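# Lay duct in covered trench, close cover, release

## Task

Put the duct into the trench that has a cover, then close the cover again. The result only counts if it stays in place without any robot holding it. When done, open the grippers and move the arms away.

## Robot and tools

Setup: three identical i2rt Big YAM arms named arm1, arm2 and arm3. Each has six joints, a two-finger gripper and a wrist camera. Two fixed room cameras, cam_high and cam_low, also view the scene. Loose objects may occasionally get a brief push from outside. Knocking anything off the work area or onto the floor fails the task. A hard squeeze between two arms fails the task and ends the run, and a hard collision may do the same. Nothing in the state reports arm-to-arm contact. Objects touching arms do not count as contact. Each arm moves independently and never waits for the others.

Frames: every pose is given in one shared scene frame, with the origin on the floor and +z pointing up. The hand point is the spot midway between the fingertips. The hand's z axis runs along the fingers, and the fingers open and close along its y axis. Hand poses are computed from each arm's actual foot pose, which is never printed. With joints 1 and 6 at 0 and the hand level and pointing forward, the wrist camera sits on top of the hand looking toward the fingertips. Maximum reach is about 1.0 m from the joint 1 axis.

execute_actions(actions, cameras): actions is a list holding exactly one action, or an empty list to just read state and images. An action is an object keyed by arm name. Each arm key contains "joints", an object mapping joint names to absolute targets. These are target positions, not offsets, in radians, except gripper_m, which is fingertip separation in metres. Valid names and ranges:
- joint1_rad: -2.879 to 2.879, tolerance 0.045. Rotates the arm about its foot; positive is counter-clockwise seen from above; 0 is the direction the foot faces.
- joint2_rad: 0 to 3.141, tolerance 0.14. Shoulder; at 0 the upper arm points back roughly level, and positive swings it up and then forward.
- joint3_rad: 0 to 3.019, tolerance 0.09. Elbow; 0 is fully folded, positive opens it.
- joint4_rad: -1.692 to 1.57, tolerance 0.055. Hand pitch; positive tilts the fingers up.
- joint5_rad: -1.57 to 1.57, tolerance 0.03. Sideways hand swing; positive is toward the arm's right.
- joint6_rad: -2.094 to 2.094, tolerance 0.035. Hand roll; positive is clockwise seen from behind the hand.
- gripper_m: 0 to 0.093, tolerance 0.003. Grip force is roughly 50–62 N per pad, lower on some grippers.
Example: {"arm1": {"joints": {"gripper_m": 0.05}}, "arm2": {"joints": {"joint1_rad": 0.3}}}.
All motions in an action start together but may finish at different times. No action runs longer than 15 s. Each joint moves at its own speed, so the hand can sweep a wide path between postures. A joint or arm left out of an action may still be pushing toward its previous target. An unknown key or an out-of-range value rejects the whole call, and nothing moves. cameras takes a list from arm1_cam_wrist, arm2_cam_wrist, arm3_cam_wrist, cam_high, cam_low, all. Omitting it, passing null or passing ["all"] returns every camera; [] returns none. Images are taken at the end of the call, in the order given on the "pictures" line.

wait(seconds): 0 to 10. Sends no new command and returns state and images like an empty action. zoom_image(camera, region): region is [x0, y0, x1, y1] in pixels, measured from the top-left of that camera's latest full image, at most 504x504. finished_scene(scene): scene is 1 or 2. It ends the current scene for good, reports success and gives the next scene's task. The goal must already be met and stay that way. Replying without a tool call ends all remaining scenes.

Result lines: joint_positions gives the current angles. joint_status gives how each commanded motion of the last accepted action ended:
- off_target: stopped short of the target and may still be pushing.
- contact_stop or time_out: the old target is dropped and the joint holds where it is. After time_out, however, a joint may keep a target at most 0.375, 0.375, 0.113, 0.225, 0.075 and 0.3 rad (joints 1–6) from its position and keep pushing toward it.
- not_followed: a safety check withheld the arm's joint targets, usually with a "cause:" line; the gripper part still runs. The arm may retry those targets with later actions until valid targets are sent or the path clears.
- limit_stop_at_motor_heat: appears after a heat stop; resend the target.
on_its_own lists what the arm did without a command from this call. There, "held at" means the target being held, not the joint's actual position. If any result reports a stop, your later motion, wait and finish calls in that same reply are skipped.

Cautions: the arms do not stop on contact and can push hard. Sustained pushing or load-holding heats motors; MOTOR HOT warns at 85 °C, and at 100 °C the arm goes limp and falls (OVER-TEMPERATURE FAULT). To relieve a push, command the joint to its reported position. A joint holding a load up sinks over time. A target very close to the current position may produce no motion. The self/inter-arm check can react too late, and it ignores fingers, gripper housings and wrist cameras. The simulation keeps running while you think, and the robot holds your last command meanwhile. Avoid drops, slips, slams and hard hits. Finish by opening the grippers and moving the arms clear, so the duct and cover stay put on their own.

Calibration: OpenCV conventions. Wrist cameras are fisheye, 504x504; cam_high and cam_low are pinhole+radial, 672x504. T_world_to_cam maps scene coordinates to camera coordinates. The room cameras may be off by up to about 2.3° and 9 mm. Wrist camera poses come from joint readings, so they carry larger errors. Results list any camera whose numbers have changed.

Each tool is called after "Request:" as name(argument=value, ...), one argument or row to a line, values as JSON.

## Session

Request:
execute_actions(
  actions=[],
)

Scene clock: 0.00 s.
arm1.joint_positions: joint1_rad=-0.051 joint2_rad=+0.558 joint3_rad=+1.372 joint4_rad=-1.543 joint5_rad=+0.096 joint6_rad=-0.222 gripper_m=+0.095
arm1.joint_status: not commanded
arm1.hand: x=+0.0347 y=-0.4443 z=+1.3366 quat_wxyz=(-0.354, +0.676, -0.610, -0.213) (m; scene frame)
arm2.joint_positions: joint1_rad=+0.335 joint2_rad=+0.428 joint3_rad=+1.418 joint4_rad=-1.483 joint5_rad=+0.136 joint6_rad=+0.110 gripper_m=+0.095
arm2.joint_status: not commanded
arm2.hand: x=-0.5419 y=-0.3197 z=+1.3712 quat_wxyz=(-0.317, +0.654, -0.554, -0.406) (m; scene frame)
arm3.joint_positions: joint1_rad=+0.216 joint2_rad=+0.561 joint3_rad=+1.369 joint4_rad=-1.402 joint5_rad=+0.145 joint6_rad=+0.328 gripper_m=+0.095
arm3.joint_status: not commanded
arm3.hand: x=+0.5062 y=-0.2465 z=+1.3370 quat_wxyz=(-0.293, +0.551, -0.687, -0.372) (m; scene frame)
pictures: arm1_cam_wrist, arm2_cam_wrist, arm3_cam_wrist, cam_high, cam_low
Images, in order (width x height): arm1_cam_wrist 504x504, arm2_cam_wrist 504x504, arm3_cam_wrist 504x504, cam_high 672x504, cam_low 672x504.

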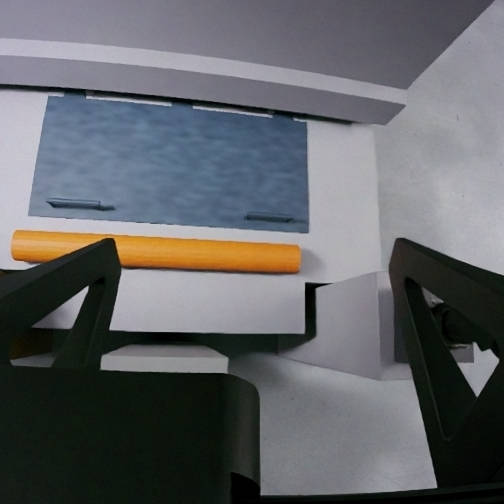

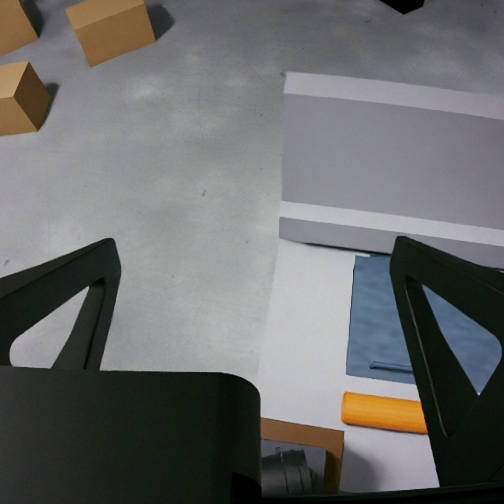

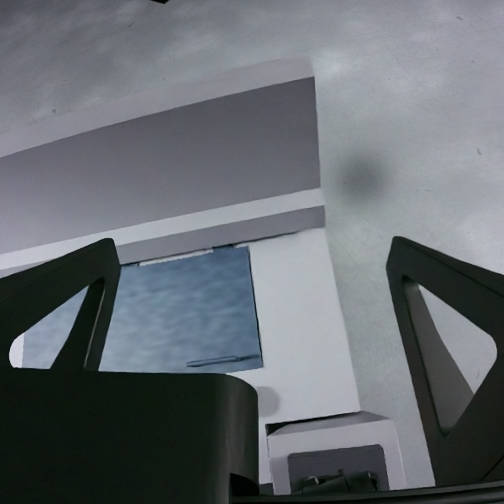

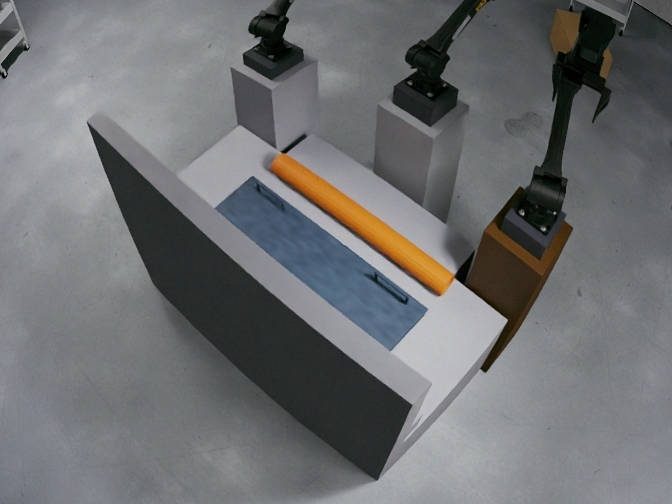

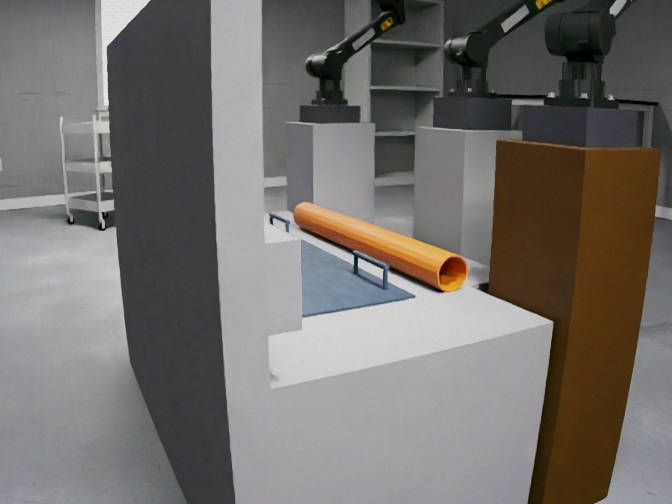

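Request:
execute_actions(
  actions=[
    {"arm1":{"joints":{"joint1_rad":0,"joint2_rad":1.0,"joint3_rad":1.0,"joint4_rad":-1.5,"joint5_rad":0,"joint6_rad":0}},"arm2":{"joints":{"joint1_rad":0,"joint2_rad":1.0,"joint3_rad":1.0,"joint4_rad":-1.5,"joint5_rad":0,"joint6_rad":0}},"arm3":{"joints":{"joint1_rad":0,"joint2_rad":1.0,"joint3_rad":1.0,"joint4_rad":-1.5,"joint5_rad":0,"joint6_rad":0}}},
  ],
)

Request:
execute_actions(
  actions=[
    {"arm1":{"joints":{"joint4_rad":-1.0}},"arm2":{"joints":{"joint3_rad":1.4}},"arm3":{"joints":{"joint2_rad":1.4}}},
  ],
  cameras=[],
)

Request:
execute_actions(
  actions=[
    {"arm1":{"joints":{"joint1_rad":0.3}},"arm2":{"joints":{"joint1_rad":0.3}},"arm3":{"joints":{"joint1_rad":0.3}}},
  ],
  cameras=["cam_low","cam_high"],
)

Request:
zoom_image(
  camera="cam_low",
  region=[250,170,510,340],
)

Request:
zoom_image(
  camera="cam_high",
  region=[200,120,480,360],
)

Scene clock: 5.57 s.
arm1.joint_positions: joint1_rad=-0.005 joint2_rad=+1.006 joint3_rad=+0.981 joint4_rad=-1.503 joint5_rad=+0.004 joint6_rad=-0.011 gripper_m=+0.095
arm1.joint_status: all done
arm1.hand: x=+0.0103 y=-0.3532 z=+1.0663 quat_wxyz=(-0.016, +0.701, -0.712, -0.020) (m; scene frame)
arm2.joint_positions: joint1_rad=+0.009 joint2_rad=+1.014 joint3_rad=+0.984 joint4_rad=-1.487 joint5_rad=+0.002 joint6_rad=+0.011 gripper_m=+0.095
arm2.joint_status: all done
arm2.hand: x=-0.5276 y=-0.1759 z=+1.0494 quat_wxyz=(-0.019, +0.715, -0.699, -0.020) (m; scene frame)
arm3.joint_positions: joint1_rad=+0.005 joint2_rad=+1.011 joint3_rad=+0.971 joint4_rad=-1.495 joint5_rad=+0.003 joint6_rad=+0.009 gripper_m=+0.095
arm3.joint_status: all done
arm3.hand: x=+0.5275 y=-0.1818 z=+1.0348 quat_wxyz=(-0.016, +0.695, -0.719, -0.011) (m; scene frame)
pictures: arm1_cam_wrist, arm2_cam_wrist, arm3_cam_wrist, cam_high, cam_low
camera_calibration (this result's frames):
arm1_cam_wrist: T_world_to_cam=[[0.999858, -0.0161089, -0.00499824, -0.0146218], [-0.0108467, -0.84105, 0.540848, -0.865104], [-0.0129163, -0.540717, -0.841105, 0.832914], [0, 0, 0, 1]] pos_world=[0.0159944, -0.277461, 1.16839]
arm2_cam_wrist: T_world_to_cam=[[0.99978, 0.0201901, 0.00572793, 0.525397], [0.0139925, -0.844686, 0.535079, -0.694132], [0.0156416, -0.534881, -0.844782, 0.920502], [0, 0, 0, 1]] pos_world=[-0.529967, -0.104572, 1.14603]
arm3_cam_wrist: T_world_to_cam=[[0.999216, -0.0364449, 0.015464, -0.556508], [-0.0389045, -0.831534, 0.554109, -0.700191], [-0.00733559, -0.554276, -0.8323, 0.890201], [0, 0, 0, 1]] pos_world=[0.535361, -0.109097, 1.1375]
Images, in order (width x height): arm1_cam_wrist 504x504, arm2_cam_wrist 504x504, arm3_cam_wrist 504x504, cam_high 672x504, cam_low 672x504.

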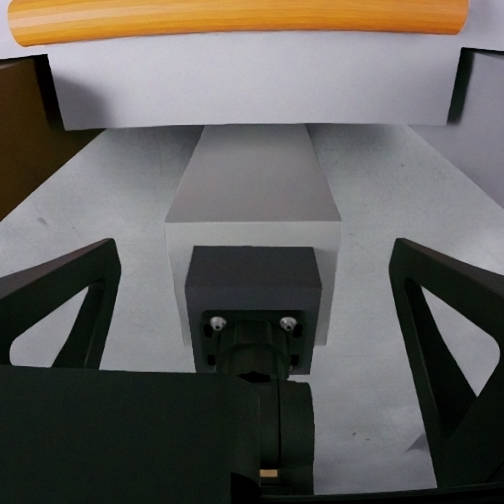

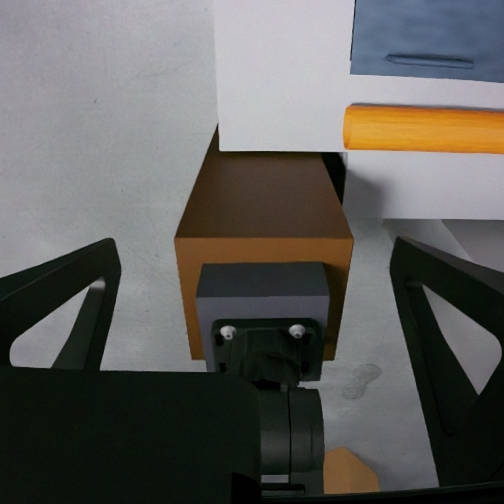

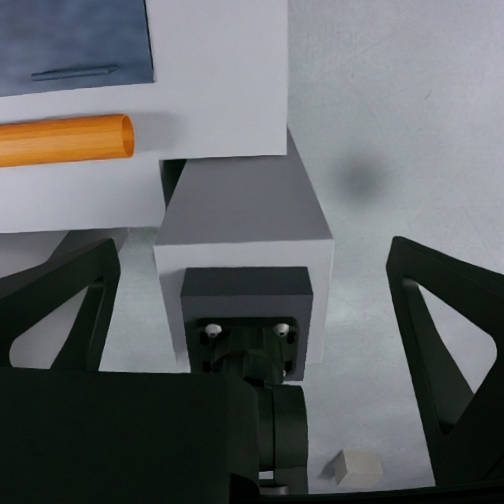

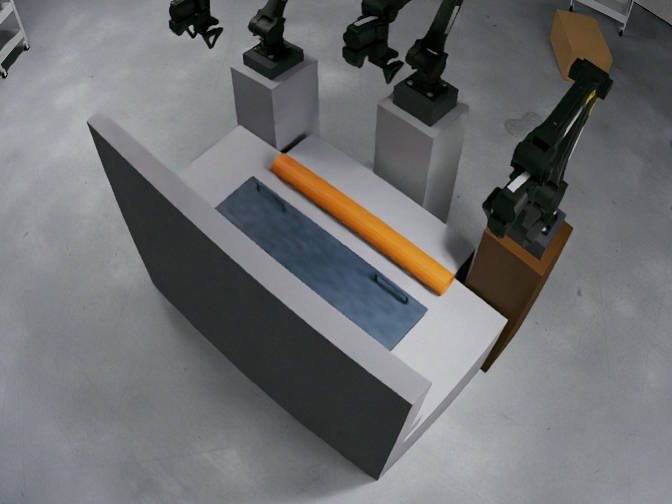

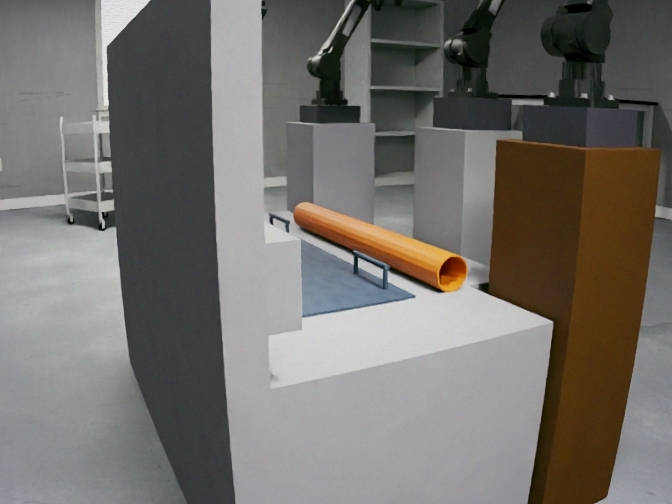

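Scene clock: 6.80 s.
arm1.joint_positions: joint1_rad=-0.005 joint2_rad=+1.006 joint3_rad=+0.981 joint4_rad=-1.015 joint5_rad=+0.004 joint6_rad=-0.011 gripper_m=+0.095
arm1.joint_status: all done
arm1.hand: x=+0.0136 y=-0.2394 z=+1.1007 quat_wxyz=(-0.190, +0.675, -0.688, -0.187) (m; scene frame)
arm2.joint_positions: joint1_rad=+0.009 joint2_rad=+1.003 joint3_rad=+1.352 joint4_rad=-1.491 joint5_rad=+0.002 joint6_rad=+0.011 gripper_m=+0.095
arm2.joint_status: all done
arm2.hand: x=-0.5292 y=-0.1136 z=+1.2118 quat_wxyz=(-0.147, +0.698, -0.683, -0.154) (m; scene frame)
arm3.joint_positions: joint1_rad=+0.005 joint2_rad=+1.404 joint3_rad=+0.971 joint4_rad=-1.495 joint5_rad=+0.003 joint6_rad=+0.008 gripper_m=+0.095
arm3.joint_status: all done
arm3.hand: x=+0.5283 y=-0.1638 z=+0.9331 quat_wxyz=(+0.124, +0.684, -0.708, +0.126) (m; scene frame)
pictures: none
No camera images: the call's "cameras" was empty. Leave "cameras" out to get every camera's image.

Scene clock: 7.73 s.
arm1.joint_positions: joint1_rad=+0.304 joint2_rad=+1.006 joint3_rad=+0.981 joint4_rad=-1.015 joint5_rad=+0.001 joint6_rad=-0.009 gripper_m=+0.095
arm1.joint_status: all done
arm1.hand: x=-0.1038 y=-0.2543 z=+1.1017 quat_wxyz=(-0.159, +0.773, -0.576, -0.215) (m; scene frame)
arm2.joint_positions: joint1_rad=+0.295 joint2_rad=+1.003 joint3_rad=+1.352 joint4_rad=-1.491 joint5_rad=+0.000 joint6_rad=+0.010 gripper_m=+0.095
arm2.joint_status: all done
arm2.hand: x=-0.6238 y=-0.1302 z=+1.2120 quat_wxyz=(-0.123, +0.789, -0.577, -0.174) (m; scene frame)
arm3.joint_positions: joint1_rad=+0.304 joint2_rad=+1.404 joint3_rad=+0.971 joint4_rad=-1.495 joint5_rad=+0.002 joint6_rad=+0.007 gripper_m=+0.095
arm3.joint_status: all done
arm3.hand: x=+0.4434 y=-0.1740 z=+0.9328 quat_wxyz=(+0.105, +0.782, -0.598, +0.143) (m; scene frame)
pictures: cam_high, cam_low
Images, in order (width x height): cam_high 672x504, cam_low 672x504.

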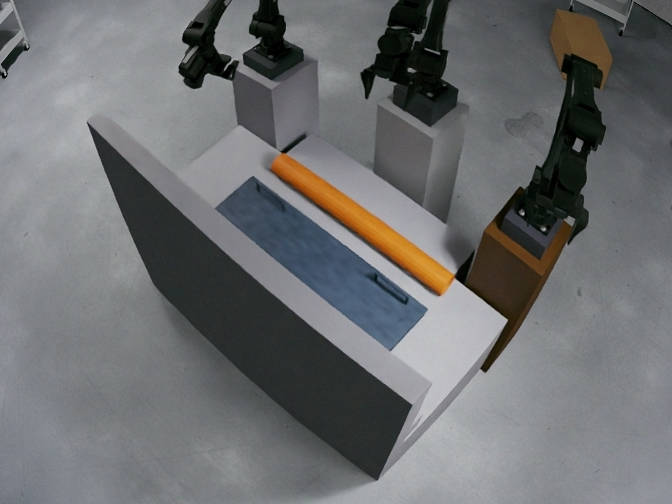

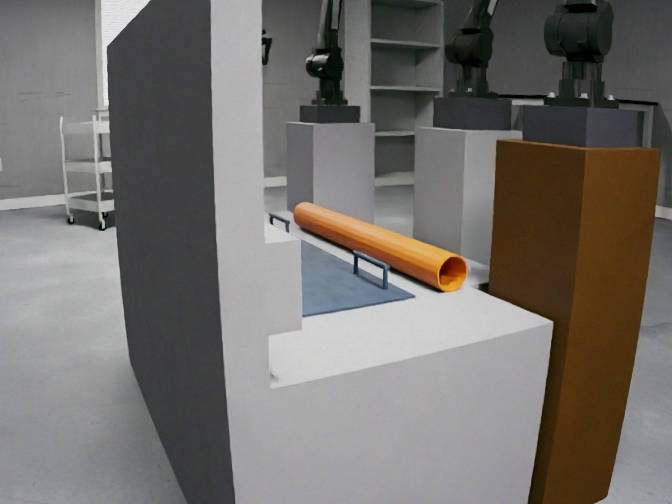

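Region (250, 170, 510, 340) of cam_low's 672x504 image, scaled by 1.938, with more detail than that image has; it fills the top 330 rows of this view, and the rest is white.

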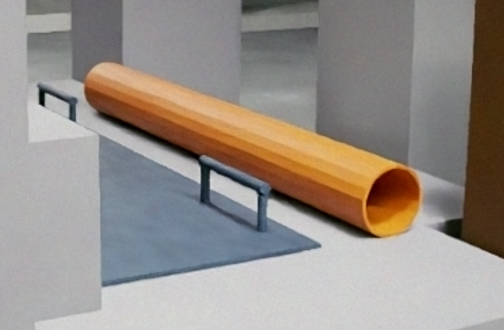

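Region (200, 120, 480, 360) of cam_high's 672x504 image, scaled by 1.800, with more detail than that image has; it fills the top 432 rows of this view, and the rest is white.

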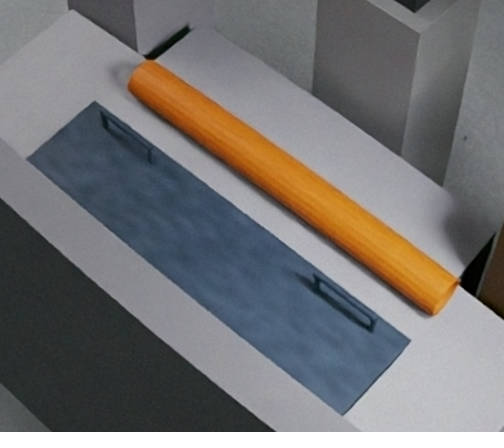

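Request:
execute_actions(
  actions=[
    {"arm1":{"joints":{"joint1_rad":0.02,"joint2_rad":1.7,"joint3_rad":0.9,"joint4_rad":-0.7,"joint6_rad":1.57}},"arm2":{"joints":{"joint1_rad":-0.2,"joint2_rad":1.8,"joint3_rad":1.0,"joint4_rad":-0.7,"joint6_rad":0.83,"gripper_m":0.065}},"arm3":{"joints":{"joint1_rad":0.6,"joint2_rad":1.8,"joint3_rad":1.0,"joint4_rad":-0.7,"joint6_rad":-0.83,"gripper_m":0.065}}},
  ],
  cameras=[],
)

Request:
execute_actions(
  actions=[
    {"arm1":{"joints":{"joint2_rad":2.22,"joint3_rad":0.81,"joint4_rad":-0.139}},"arm2":{"joints":{"joint1_rad":-0.762,"joint2_rad":2.26,"joint3_rad":0.95,"joint4_rad":-0.241}},"arm3":{"joints":{"joint1_rad":0.772,"joint2_rad":2.22,"joint3_rad":0.90,"joint4_rad":-0.231}}},
  ],
)

Scene clock: 21.93 s.
arm1.joint_positions: joint1_rad=+0.013 joint2_rad=+1.691 joint3_rad=+0.895 joint4_rad=-0.710 joint5_rad=+0.001 joint6_rad=+1.559 gripper_m=+0.095
arm1.joint_status: all done
arm1.hand: x=+0.0038 y=-0.2020 z=+0.8161 quat_wxyz=(+0.004, +0.001, -0.999, -0.037) (m; scene frame)
arm2.joint_positions: joint1_rad=-0.207 joint2_rad=+1.790 joint3_rad=+0.990 joint4_rad=-0.718 joint5_rad=+0.000 joint6_rad=+0.819 gripper_m=+0.065
arm2.joint_status: all done
arm2.hand: x=-0.4378 y=-0.0078 z=+0.7842 quat_wxyz=(-0.011, +0.280, -0.960, -0.025) (m; scene frame)
arm3.joint_positions: joint1_rad=+0.608 joint2_rad=+1.804 joint3_rad=+0.975 joint4_rad=-0.710 joint5_rad=+0.002 joint6_rad=-0.822 gripper_m=+0.065
arm3.joint_status: all done
arm3.hand: x=+0.2802 y=-0.0797 z=+0.7636 quat_wxyz=(-0.014, +0.996, -0.086, -0.008) (m; scene frame)
pictures: none
No camera images: the call's "cameras" was empty. Leave "cameras" out to get every camera's image.

Scene clock: 23.17 s.
arm1.joint_positions: joint1_rad=+0.013 joint2_rad=+2.210 joint3_rad=+0.808 joint4_rad=-0.150 joint5_rad=+0.001 joint6_rad=+1.560 gripper_m=+0.095
arm1.joint_status: all done
arm1.hand: x=+0.0015 y=-0.2471 z=+0.6072 quat_wxyz=(+0.004, +0.001, -1.000, -0.014) (m; scene frame)
arm2.joint_positions: joint1_rad=-0.775 joint2_rad=+2.265 joint3_rad=+0.948 joint4_rad=-0.257 joint5_rad=+0.001 joint6_rad=+0.821 gripper_m=+0.065
arm2.joint_status: all done
arm2.hand: x=-0.2396 y=-0.1498 z=+0.5799 quat_wxyz=(+0.002, -0.001, -1.000, +0.002) (m; scene frame)
arm3.joint_positions: joint1_rad=+0.779 joint2_rad=+2.224 joint3_rad=+0.891 joint4_rad=-0.240 joint5_rad=+0.001 joint6_rad=-0.823 gripper_m=+0.065
arm3.joint_status: all done
arm3.hand: x=+0.2522 y=-0.1592 z=+0.5803 quat_wxyz=(-0.001, +1.000, +0.000, +0.002) (m; scene frame)
pictures: arm1_cam_wrist, arm2_cam_wrist, arm3_cam_wrist, cam_high, cam_low
camera_calibration (this result's frames):
arm1_cam_wrist: T_world_to_cam=[[0.00204744, -0.999636, -0.0268945, -0.234693], [-0.807757, -0.017508, 0.589256, -0.352365], [-0.589512, 0.0205178, -0.807499, 0.623218], [0, 0, 0, 1]] pos_world=[0.08325, -0.253564, 0.704569]
arm2_cam_wrist: T_world_to_cam=[[-0.00265272, -0.999941, 0.0105396, -0.156164], [-0.811245, 0.00831446, 0.584647, -0.523593], [-0.5847, -0.00699932, -0.811219, 0.449099], [0, 0, 0, 1]] pos_world=[-0.162588, -0.148658, 0.672081]
arm3_cam_wrist: T_world_to_cam=[[0.0014533, 0.999941, 0.0107817, 0.145756], [0.80754, -0.00753269, 0.589764, -0.543302], [0.589811, 0.00784953, -0.807503, 0.446939], [0, 0, 0, 1]] pos_world=[0.174917, -0.153348, 0.679753]
Images, in order (width x height): arm1_cam_wrist 504x504, arm2_cam_wrist 504x504, arm3_cam_wrist 504x504, cam_high 672x504, cam_low 672x504.

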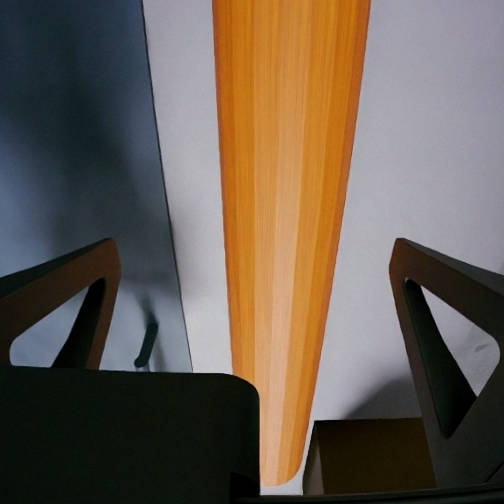

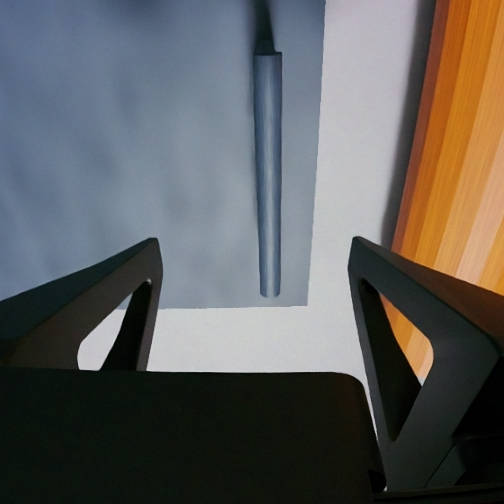

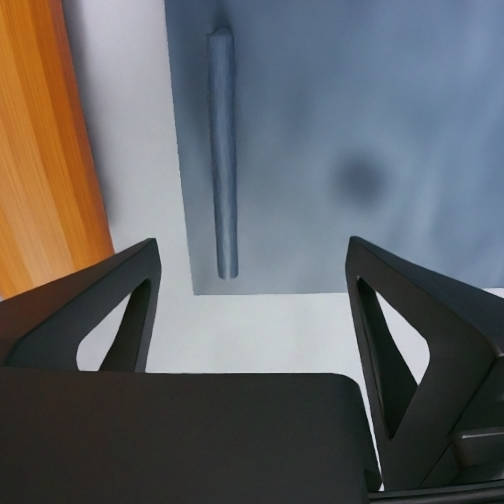

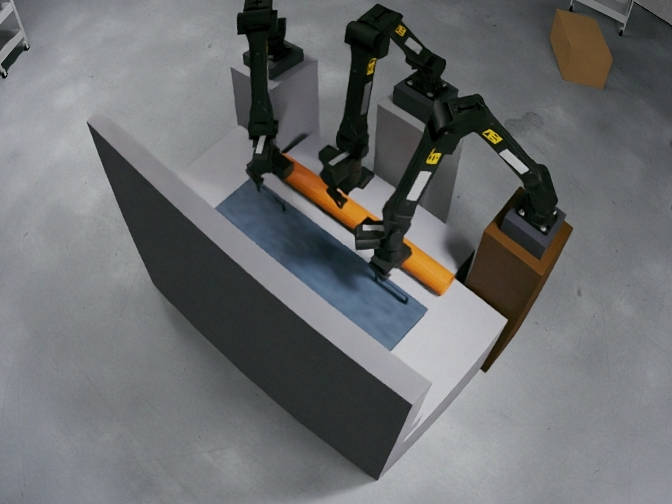

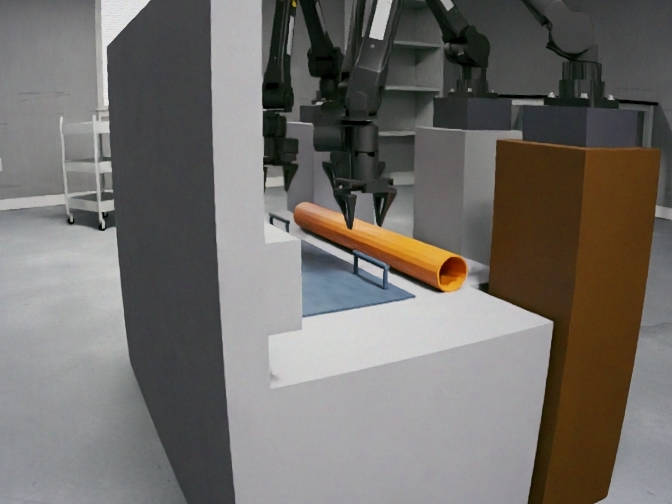

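Request:
execute_actions(
  actions=[
    {"arm1":{"joints":{"joint2_rad":2.30,"joint3_rad":0.80,"joint4_rad":-0.08}},"arm2":{"joints":{"joint1_rad":-0.75,"joint2_rad":2.38,"joint3_rad":0.955,"joint4_rad":-0.14,"joint6_rad":0.87,"gripper_m":0.05}},"arm3":{"joints":{"joint2_rad":2.34,"joint3_rad":0.885,"joint4_rad":-0.11,"joint6_rad":-0.80,"gripper_m":0.05}}},
  ],
  cameras=[],
)

Request:
execute_actions(
  actions=[
    {"arm1":{"joints":{"joint2_rad":2.45,"joint3_rad":0.875,"joint4_rad":0.01}},"arm2":{"joints":{"joint2_rad":2.525,"joint3_rad":1.02,"joint4_rad":-0.045}},"arm3":{"joints":{"joint2_rad":2.495,"joint3_rad":0.965,"joint4_rad":-0.015}}},
  ],
)

Scene clock: 26.33 s.
arm1.joint_positions: joint1_rad=+0.013 joint2_rad=+2.282 joint3_rad=+0.800 joint4_rad=-0.090 joint5_rad=+0.001 joint6_rad=+1.560 gripper_m=+0.095
arm1.joint_status: all done
arm1.hand: x=+0.0011 y=-0.2641 z=+0.5822 quat_wxyz=(+0.004, +0.001, -1.000, -0.003) (m; scene frame)
arm2.joint_positions: joint1_rad=-0.764 joint2_rad=+2.383 joint3_rad=+0.949 joint4_rad=-0.156 joint5_rad=+0.001 joint6_rad=+0.859 gripper_m=+0.050
arm2.joint_status: all done
arm2.hand: x=-0.2570 y=-0.1617 z=+0.5348 quat_wxyz=(+0.008, -0.014, -1.000, +0.007) (m; scene frame)
arm3.joint_positions: joint1_rad=+0.779 joint2_rad=+2.334 joint3_rad=+0.881 joint4_rad=-0.119 joint5_rad=+0.001 joint6_rad=-0.808 gripper_m=+0.050
arm3.joint_status: all done
arm3.hand: x=+0.2650 y=-0.1727 z=+0.5393 quat_wxyz=(-0.001, +1.000, -0.007, +0.002) (m; scene frame)
pictures: none
No camera images: the call's "cameras" was empty. Leave "cameras" out to get every camera's image.

Scene clock: 27.33 s.
arm1.joint_positions: joint1_rad=+0.013 joint2_rad=+2.435 joint3_rad=+0.873 joint4_rad=+0.004 joint5_rad=+0.001 joint6_rad=+1.560 gripper_m=+0.095
arm1.joint_status: all done
arm1.hand: x=+0.0007 y=-0.2569 z=+0.5325 quat_wxyz=(+0.004, +0.001, -1.000, -0.011) (m; scene frame)
arm2.joint_positions: joint1_rad=-0.763 joint2_rad=+2.525 joint3_rad=+1.019 joint4_rad=-0.059 joint5_rad=+0.002 joint6_rad=+0.860 gripper_m=+0.050
arm2.joint_status: all done
arm2.hand: x=-0.2535 y=-0.1577 z=+0.4844 quat_wxyz=(-0.001, -0.014, -1.000, -0.002) (m; scene frame)
arm3.joint_positions: joint1_rad=+0.768 joint2_rad=+2.452 joint3_rad=+0.982 joint4_rad=-0.004 joint5_rad=+0.007 joint6_rad=-0.808 gripper_m=+0.050
arm3.joint_status: all done
arm3.hand: x=+0.2403 y=-0.1372 z=+0.5019 quat_wxyz=(-0.039, +0.999, -0.013, -0.029) (m; scene frame)
pictures: arm1_cam_wrist, arm2_cam_wrist, arm3_cam_wrist, cam_high, cam_low
camera_calibration (this result's frames):
arm1_cam_wrist: T_world_to_cam=[[0.00172213, -0.999782, -0.02079, -0.249756], [-0.807727, -0.0136476, 0.589399, -0.308209], [-0.589554, 0.0157776, -0.807575, 0.561423], [0, 0, 0, 1]] pos_world=[0.0824711, -0.262765, 0.629857]
arm2_cam_wrist: T_world_to_cam=[[-0.0298095, -0.999547, 0.00419765, -0.166929], [-0.815023, 0.0267372, 0.578812, -0.474208], [-0.578662, 0.0138329, -0.81545, 0.370296], [0, 0, 0, 1]] pos_world=[-0.17719, -0.159296, 0.577136]
arm3_cam_wrist: T_world_to_cam=[[0.0307869, 0.995701, 0.0873557, 0.0785633], [0.842135, -0.0729156, 0.534314, -0.476722], [0.538387, 0.0571154, -0.84076, 0.426333], [0, 0, 0, 1]] pos_world=[0.169514, -0.137336, 0.6063]
Images, in order (width x height): arm1_cam_wrist 504x504, arm2_cam_wrist 504x504, arm3_cam_wrist 504x504, cam_high 672x504, cam_low 672x504.

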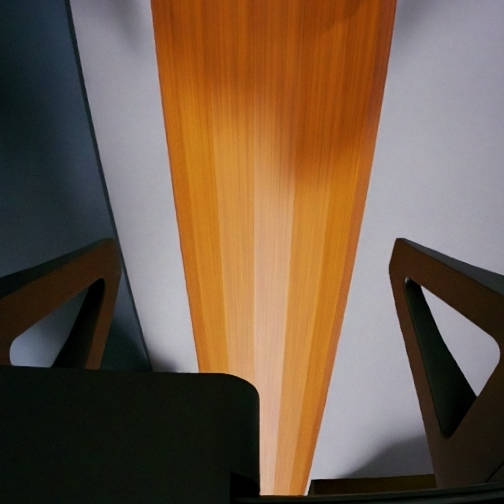

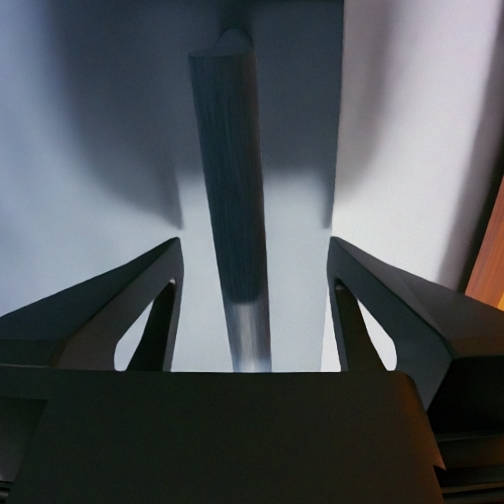

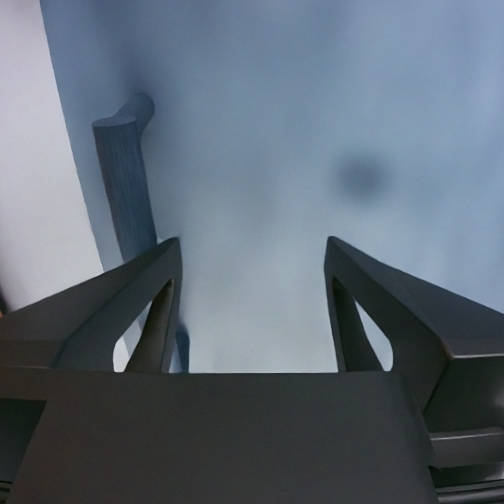

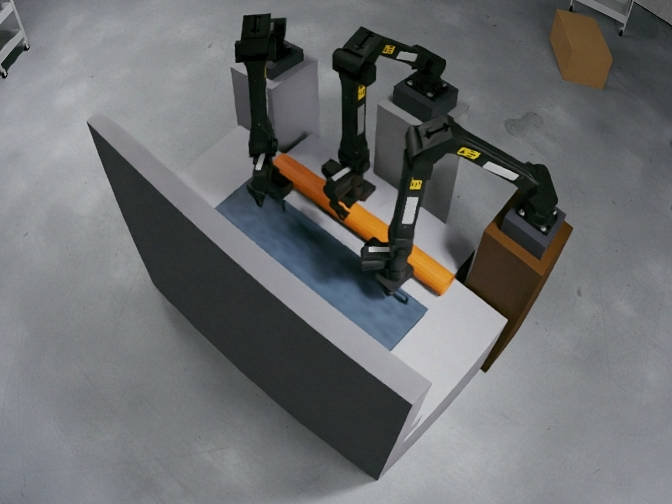

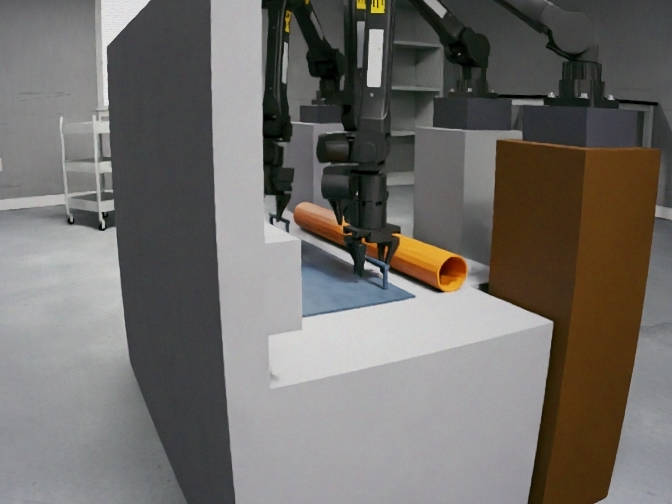

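Request:
execute_actions(
  actions=[
    {"arm1":{"joints":{"joint2_rad":2.49}},"arm3":{"joints":{"joint2_rad":2.33,"gripper_m":0.06}}},
  ],
  cameras=[],
)

Request:
execute_actions(
  actions=[
    {"arm1":{"joints":{"joint2_rad":2.54,"joint3_rad":0.91,"joint4_rad":0.03}},"arm3":{"joints":{"joint1_rad":0.77,"joint2_rad":2.37,"joint3_rad":0.90,"joint4_rad":-0.09}}},
  ],
  cameras=[],
)

Request:
execute_actions(
  actions=[
    {"arm1":{"joints":{"joint2_rad":2.58,"joint3_rad":0.935,"joint4_rad":0.05}},"arm3":{"joints":{"joint2_rad":2.43,"joint3_rad":0.925,"joint4_rad":-0.065}}},
  ],
  cameras=["arm3_cam_wrist","arm1_cam_wrist"],
)

Scene clock: 30.17 s.
arm1.joint_positions: joint1_rad=+0.013 joint2_rad=+2.464 joint3_rad=+0.873 joint4_rad=+0.004 joint5_rad=+0.001 joint6_rad=+1.560 gripper_m=+0.095
arm1.joint_status: all done
arm1.hand: x=+0.0005 y=-0.2697 z=+0.5226 quat_wxyz=(+0.004, +0.001, -1.000, +0.004) (m; scene frame)
arm2.joint_positions: joint1_rad=-0.763 joint2_rad=+2.525 joint3_rad=+1.019 joint4_rad=-0.059 joint5_rad=+0.002 joint6_rad=+0.860 gripper_m=+0.050
arm2.joint_status: not commanded
arm2.hand: x=-0.2535 y=-0.1577 z=+0.4844 quat_wxyz=(-0.001, -0.014, -1.000, -0.002) (m; scene frame)
arm3.joint_positions: joint1_rad=+0.764 joint2_rad=+2.336 joint3_rad=+0.961 joint4_rad=-0.012 joint5_rad=+0.003 joint6_rad=-0.808 gripper_m=+0.060
arm3.joint_status: all done
arm3.hand: x=+0.2193 y=-0.1123 z=+0.5475 quat_wxyz=(-0.070, +0.996, -0.015, -0.060) (m; scene frame)
pictures: none
No camera images: the call's "cameras" was empty. Leave "cameras" out to get every camera's image.

Scene clock: 30.93 s.
arm1.joint_positions: joint1_rad=+0.013 joint2_rad=+2.514 joint3_rad=+0.910 joint4_rad=+0.022 joint5_rad=+0.001 joint6_rad=+1.560 gripper_m=+0.095
arm1.joint_status: all done
arm1.hand: x=+0.0004 y=-0.2646 z=+0.5057 quat_wxyz=(+0.004, +0.001, -1.000, +0.001) (m; scene frame)
arm2.joint_positions: joint1_rad=-0.763 joint2_rad=+2.525 joint3_rad=+1.019 joint4_rad=-0.059 joint5_rad=+0.002 joint6_rad=+0.860 gripper_m=+0.050
arm2.joint_status: not commanded
arm2.hand: x=-0.2535 y=-0.1577 z=+0.4844 quat_wxyz=(-0.001, -0.014, -1.000, -0.002) (m; scene frame)
arm3.joint_positions: joint1_rad=+0.764 joint2_rad=+2.356 joint3_rad=+0.894 joint4_rad=-0.086 joint5_rad=+0.003 joint6_rad=-0.807 gripper_m=+0.060
arm3.joint_status: all done
arm3.hand: x=+0.2647 y=-0.1628 z=+0.5322 quat_wxyz=(-0.010, +1.000, -0.016, -0.005) (m; scene frame)
pictures: none
No camera images: the call's "cameras" was empty. Leave "cameras" out to get every camera's image.

Scene clock: 31.67 s.
arm1.joint_positions: joint1_rad=+0.013 joint2_rad=+2.553 joint3_rad=+0.934 joint4_rad=+0.041 joint5_rad=+0.001 joint6_rad=+1.560 gripper_m=+0.095
arm1.joint_status: all done
arm1.hand: x=+0.0003 y=-0.2625 z=+0.4924 quat_wxyz=(+0.004, +0.001, -1.000, -0.001) (m; scene frame)
arm2.joint_positions: joint1_rad=-0.763 joint2_rad=+2.525 joint3_rad=+1.019 joint4_rad=-0.059 joint5_rad=+0.002 joint6_rad=+0.860 gripper_m=+0.050
arm2.joint_status: not commanded
arm2.hand: x=-0.2535 y=-0.1577 z=+0.4844 quat_wxyz=(-0.001, -0.014, -1.000, -0.002) (m; scene frame)
arm3.joint_positions: joint1_rad=+0.764 joint2_rad=+2.414 joint3_rad=+0.922 joint4_rad=-0.072 joint5_rad=+0.003 joint6_rad=-0.807 gripper_m=+0.060
arm3.joint_status: all done
arm3.hand: x=+0.2667 y=-0.1650 z=+0.5124 quat_wxyz=(-0.005, +1.000, -0.016, +0.000) (m; scene frame)
pictures: arm1_cam_wrist, arm3_cam_wrist
camera_calibration (this result's frames):
arm1_cam_wrist: T_world_to_cam=[[0.00190318, -0.999997, -0.00133804, -0.265846], [-0.807631, -0.0023261, 0.589683, -0.282188], [-0.589685, -0.000041632, -0.807634, 0.524794], [0, 0, 0, 1]] pos_world=[0.082065, -0.26648, 0.589887]
arm3_cam_wrist: T_world_to_cam=[[0.0323776, 0.999294, 0.0190787, 0.139699], [0.809232, -0.0374132, 0.586297, -0.518618], [0.586596, -0.00354381, -0.809872, 0.3838], [0, 0, 0, 1]] pos_world=[0.190024, -0.157644, 0.612227]
Images, in order (width x height): arm1_cam_wrist 504x504, arm3_cam_wrist 504x504.

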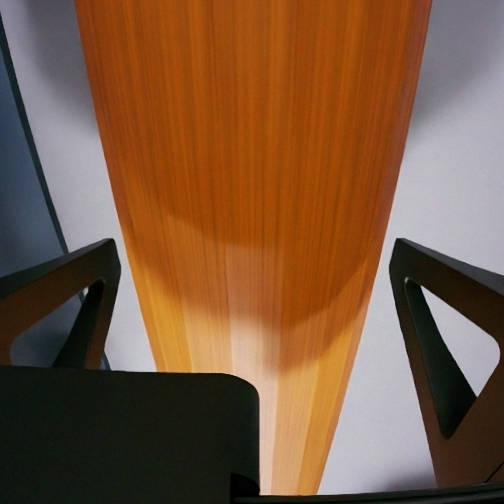

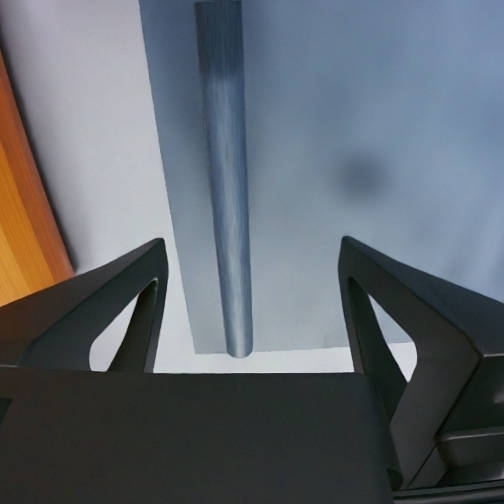

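Request:
execute_actions(
  actions=[
    {"arm1":{"joints":{"joint2_rad":2.65,"joint3_rad":0.985,"joint4_rad":0.07}},"arm3":{"joints":{"joint2_rad":2.515,"joint3_rad":0.965,"joint4_rad":-0.03}}},
  ],
  cameras=[],
)

Request:
execute_actions(
  actions=[
    {"arm1":{"joints":{"gripper_m":0.03}},"arm2":{"joints":{"gripper_m":0}},"arm3":{"joints":{"gripper_m":0}}},
  ],
)

Scene clock: 33.60 s.
arm1.joint_positions: joint1_rad=+0.013 joint2_rad=+2.629 joint3_rad=+0.984 joint4_rad=+0.062 joint5_rad=+0.001 joint6_rad=+1.560 gripper_m=+0.095
arm1.joint_status: all done
arm1.hand: x=+0.0000 y=-0.2633 z=+0.4659 quat_wxyz=(+0.004, +0.001, -1.000, +0.002) (m; scene frame)
arm2.joint_positions: joint1_rad=-0.763 joint2_rad=+2.525 joint3_rad=+1.019 joint4_rad=-0.059 joint5_rad=+0.002 joint6_rad=+0.860 gripper_m=+0.050
arm2.joint_status: not commanded
arm2.hand: x=-0.2535 y=-0.1577 z=+0.4844 quat_wxyz=(-0.001, -0.014, -1.000, -0.002) (m; scene frame)
arm3.joint_positions: joint1_rad=+0.764 joint2_rad=+2.503 joint3_rad=+0.963 joint4_rad=-0.036 joint5_rad=+0.003 joint6_rad=-0.807 gripper_m=+0.060
arm3.joint_status: all done
arm3.hand: x=+0.2695 y=-0.1679 z=+0.4816 quat_wxyz=(-0.001, +1.000, -0.016, +0.004) (m; scene frame)
pictures: none
No camera images: the call's "cameras" was empty. Leave "cameras" out to get every camera's image.

Scene clock: 34.23 s.
arm1.joint_positions: joint1_rad=+0.013 joint2_rad=+2.629 joint3_rad=+0.984 joint4_rad=+0.063 joint5_rad=+0.001 joint6_rad=+1.560 gripper_m=+0.073
arm1.joint_status: gripper_m off_target (ended at +0.073, target +0.030)
arm1.hand: x=+0.0000 y=-0.2625 z=+0.4658 quat_wxyz=(+0.004, +0.001, -1.000, +0.001) (m; scene frame)
arm2.joint_positions: joint1_rad=-0.759 joint2_rad=+2.525 joint3_rad=+1.021 joint4_rad=-0.055 joint5_rad=+0.002 joint6_rad=+0.829 gripper_m=+0.010
arm2.joint_status: gripper_m off_target (ended at +0.010, target +0.000)
arm2.hand: x=-0.2534 y=-0.1551 z=+0.4844 quat_wxyz=(-0.003, +0.003, -1.000, -0.004) (m; scene frame)
arm3.joint_positions: joint1_rad=+0.766 joint2_rad=+2.503 joint3_rad=+0.960 joint4_rad=-0.036 joint5_rad=-0.001 joint6_rad=-0.815 gripper_m=+0.010
arm3.joint_status: gripper_m off_target (ended at +0.010, target +0.000)
arm3.hand: x=+0.2701 y=-0.1712 z=+0.4813 quat_wxyz=(+0.003, +1.000, -0.011, +0.004) (m; scene frame)
pictures: arm1_cam_wrist, arm2_cam_wrist, arm3_cam_wrist, cam_high, cam_low
camera_calibration (this result's frames):
arm1_cam_wrist: T_world_to_cam=[[0.00193905, -0.999995, 0.00247635, -0.267618], [-0.807613, -0.000105669, 0.589713, -0.266145], [-0.58971, -0.00314341, -0.807609, 0.502352], [0, 0, 0, 1]] pos_world=[0.0818187, -0.266066, 0.563316]
arm2_cam_wrist: T_world_to_cam=[[0.00487678, -0.999988, 0.0000368901, -0.153596], [-0.817734, -0.00396672, 0.575583, -0.478106], [-0.575576, -0.00283716, -0.817743, 0.369668], [0, 0, 0, 1]] pos_world=[-0.177442, -0.154442, 0.577489]
arm3_cam_wrist: T_world_to_cam=[[0.0224427, 0.999738, 0.00455514, 0.156166], [0.805341, -0.0207782, 0.592447, -0.5024], [0.592386, -0.00962769, -0.805596, 0.351977], [0, 0, 0, 1]] pos_world=[0.192592, -0.163175, 0.580486]
Images, in order (width x height): arm1_cam_wrist 504x504, arm2_cam_wrist 504x504, arm3_cam_wrist 504x504, cam_high 672x504, cam_low 672x504.

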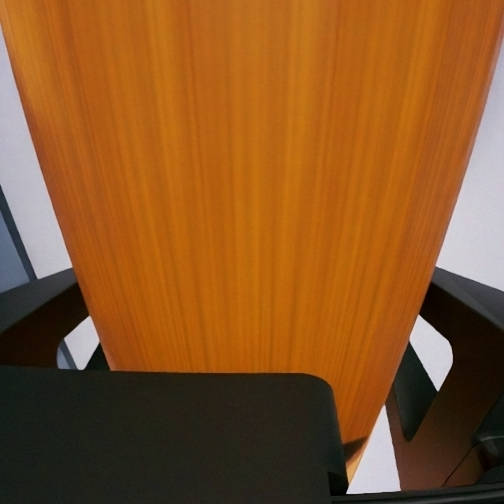

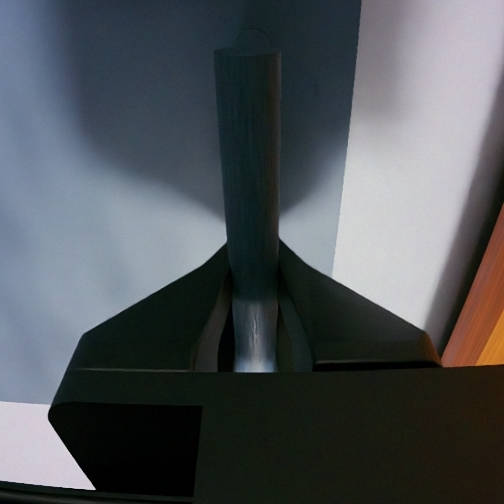

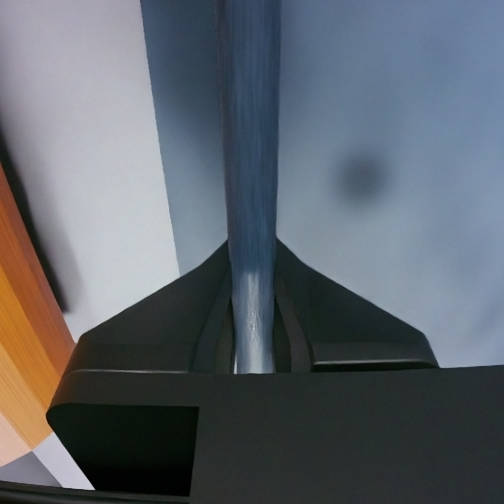

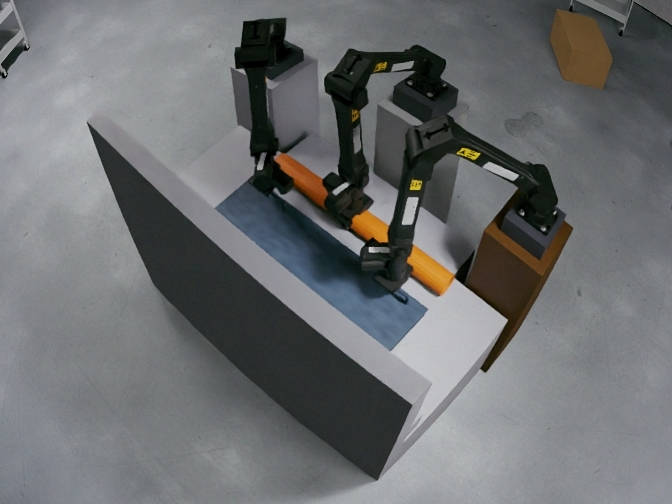

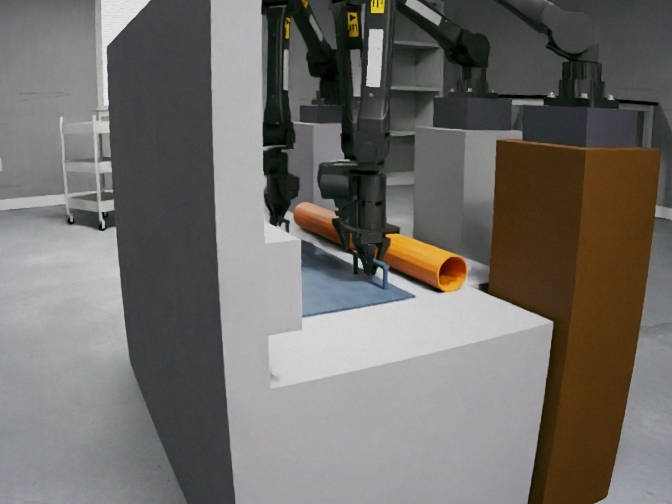

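Request:
execute_actions(
  actions=[
    {"arm2":{"joints":{"joint1_rad":-0.73,"joint2_rad":2.34,"joint3_rad":0.97,"joint4_rad":-0.16,"joint6_rad":0.86}},"arm3":{"joints":{"joint1_rad":0.74,"joint2_rad":2.32,"joint3_rad":0.91,"joint4_rad":-0.14,"joint6_rad":-0.845}}},
  ],
  cameras=["cam_low"],
)

Request:
execute_actions(
  actions=[
    {"arm2":{"joints":{"joint1_rad":-0.695,"joint2_rad":2.19,"joint3_rad":0.98,"joint4_rad":-0.30,"joint6_rad":0.895}},"arm3":{"joints":{"joint1_rad":0.705,"joint2_rad":2.17,"joint3_rad":0.92,"joint4_rad":-0.285,"joint6_rad":-0.88}}},
  ],
  cameras=["cam_low","arm2_cam_wrist","arm3_cam_wrist"],
)

Scene clock: 38.60 s.
arm1.joint_positions: joint1_rad=+0.013 joint2_rad=+2.629 joint3_rad=+0.984 joint4_rad=+0.063 joint5_rad=+0.001 joint6_rad=+1.560 gripper_m=+0.073
arm1.joint_status: not commanded
arm1.hand: x=+0.0000 y=-0.2625 z=+0.4658 quat_wxyz=(+0.004, +0.001, -1.000, +0.001) (m; scene frame)
arm2.joint_positions: joint1_rad=-0.743 joint2_rad=+2.403 joint3_rad=+0.979 joint4_rad=-0.145 joint5_rad=+0.006 joint6_rad=+0.836 gripper_m=+0.010
arm2.joint_status: all done
arm2.hand: x=-0.2540 y=-0.1470 z=+0.5289 quat_wxyz=(-0.001, +0.008, -1.000, +0.001) (m; scene frame)
arm3.joint_positions: joint1_rad=+0.749 joint2_rad=+2.378 joint3_rad=+0.919 joint4_rad=-0.128 joint5_rad=-0.009 joint6_rad=-0.838 gripper_m=+0.010
arm3.joint_status: all done
arm3.hand: x=+0.2696 y=-0.1632 z=+0.5254 quat_wxyz=(+0.008, +1.000, -0.008, +0.003) (m; scene frame)
pictures: cam_low
Images, in order (width x height): cam_low 672x504.

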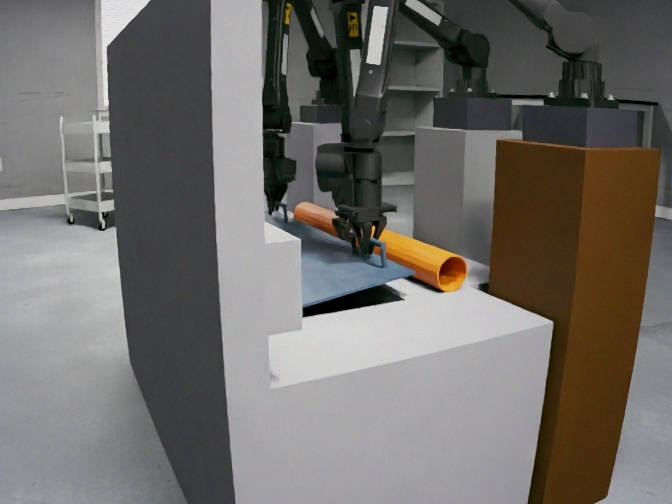

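Scene clock: 39.57 s.
arm1.joint_positions: joint1_rad=+0.013 joint2_rad=+2.629 joint3_rad=+0.984 joint4_rad=+0.063 joint5_rad=+0.001 joint6_rad=+1.560 gripper_m=+0.073
arm1.joint_status: not commanded
arm1.hand: x=+0.0000 y=-0.2625 z=+0.4658 quat_wxyz=(+0.004, +0.001, -1.000, +0.001) (m; scene frame)
arm2.joint_positions: joint1_rad=-0.711 joint2_rad=+2.264 joint3_rad=+0.974 joint4_rad=-0.296 joint5_rad=+0.010 joint6_rad=+0.865 gripper_m=+0.010
arm2.joint_status: all done
arm2.hand: x=-0.2540 y=-0.1283 z=+0.5830 quat_wxyz=(+0.003, +0.009, -1.000, +0.009) (m; scene frame)
arm3.joint_positions: joint1_rad=+0.715 joint2_rad=+2.234 joint3_rad=+0.915 joint4_rad=-0.281 joint5_rad=-0.013 joint6_rad=-0.875 gripper_m=+0.010
arm3.joint_status: all done
arm3.hand: x=+0.2692 y=-0.1432 z=+0.5789 quat_wxyz=(+0.014, +1.000, -0.007, +0.006) (m; scene frame)
pictures: arm2_cam_wrist, arm3_cam_wrist, cam_low
camera_calibration (this result's frames):
arm2_cam_wrist: T_world_to_cam=[[0.0169479, -0.99953, 0.0255409, -0.138453], [-0.81079, 0.0012094, 0.585336, -0.53853], [-0.585092, -0.0306285, -0.810388, 0.439708], [0, 0, 0, 1]] pos_world=[-0.177018, -0.124269, 0.675092]
arm3_cam_wrist: T_world_to_cam=[[0.0147699, 0.999708, -0.0191195, 0.143527], [0.803794, -0.000497775, 0.594907, -0.557025], [0.594724, -0.0241548, -0.803567, 0.427502], [0, 0, 0, 1]] pos_world=[0.191368, -0.133436, 0.677649]
Images, in order (width x height): arm2_cam_wrist 504x504, arm3_cam_wrist 504x504, cam_low 672x504.

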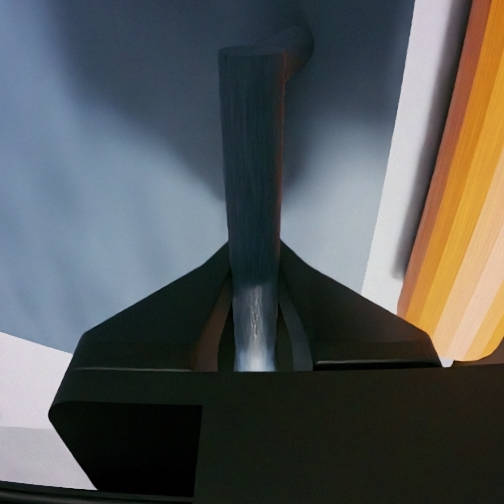

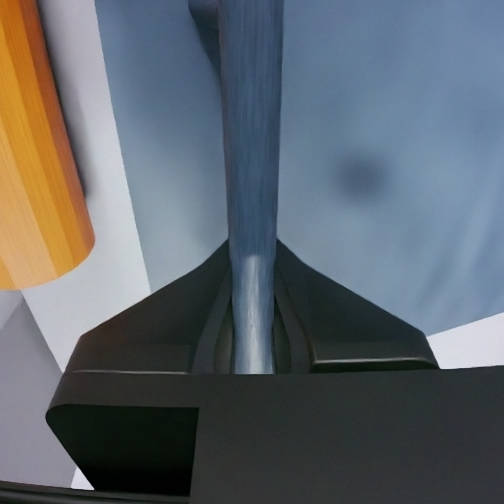

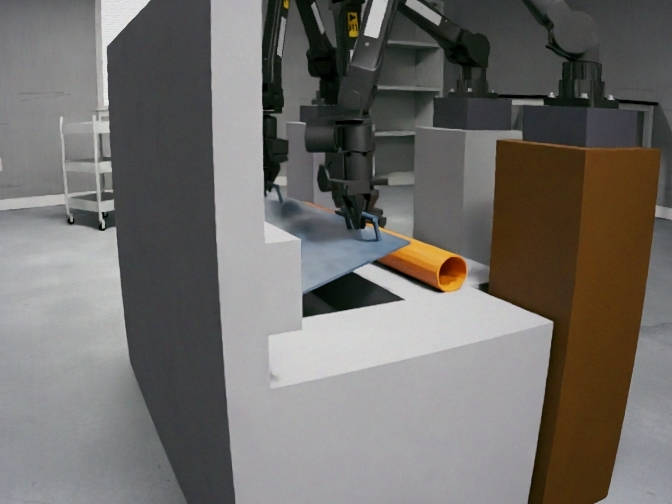

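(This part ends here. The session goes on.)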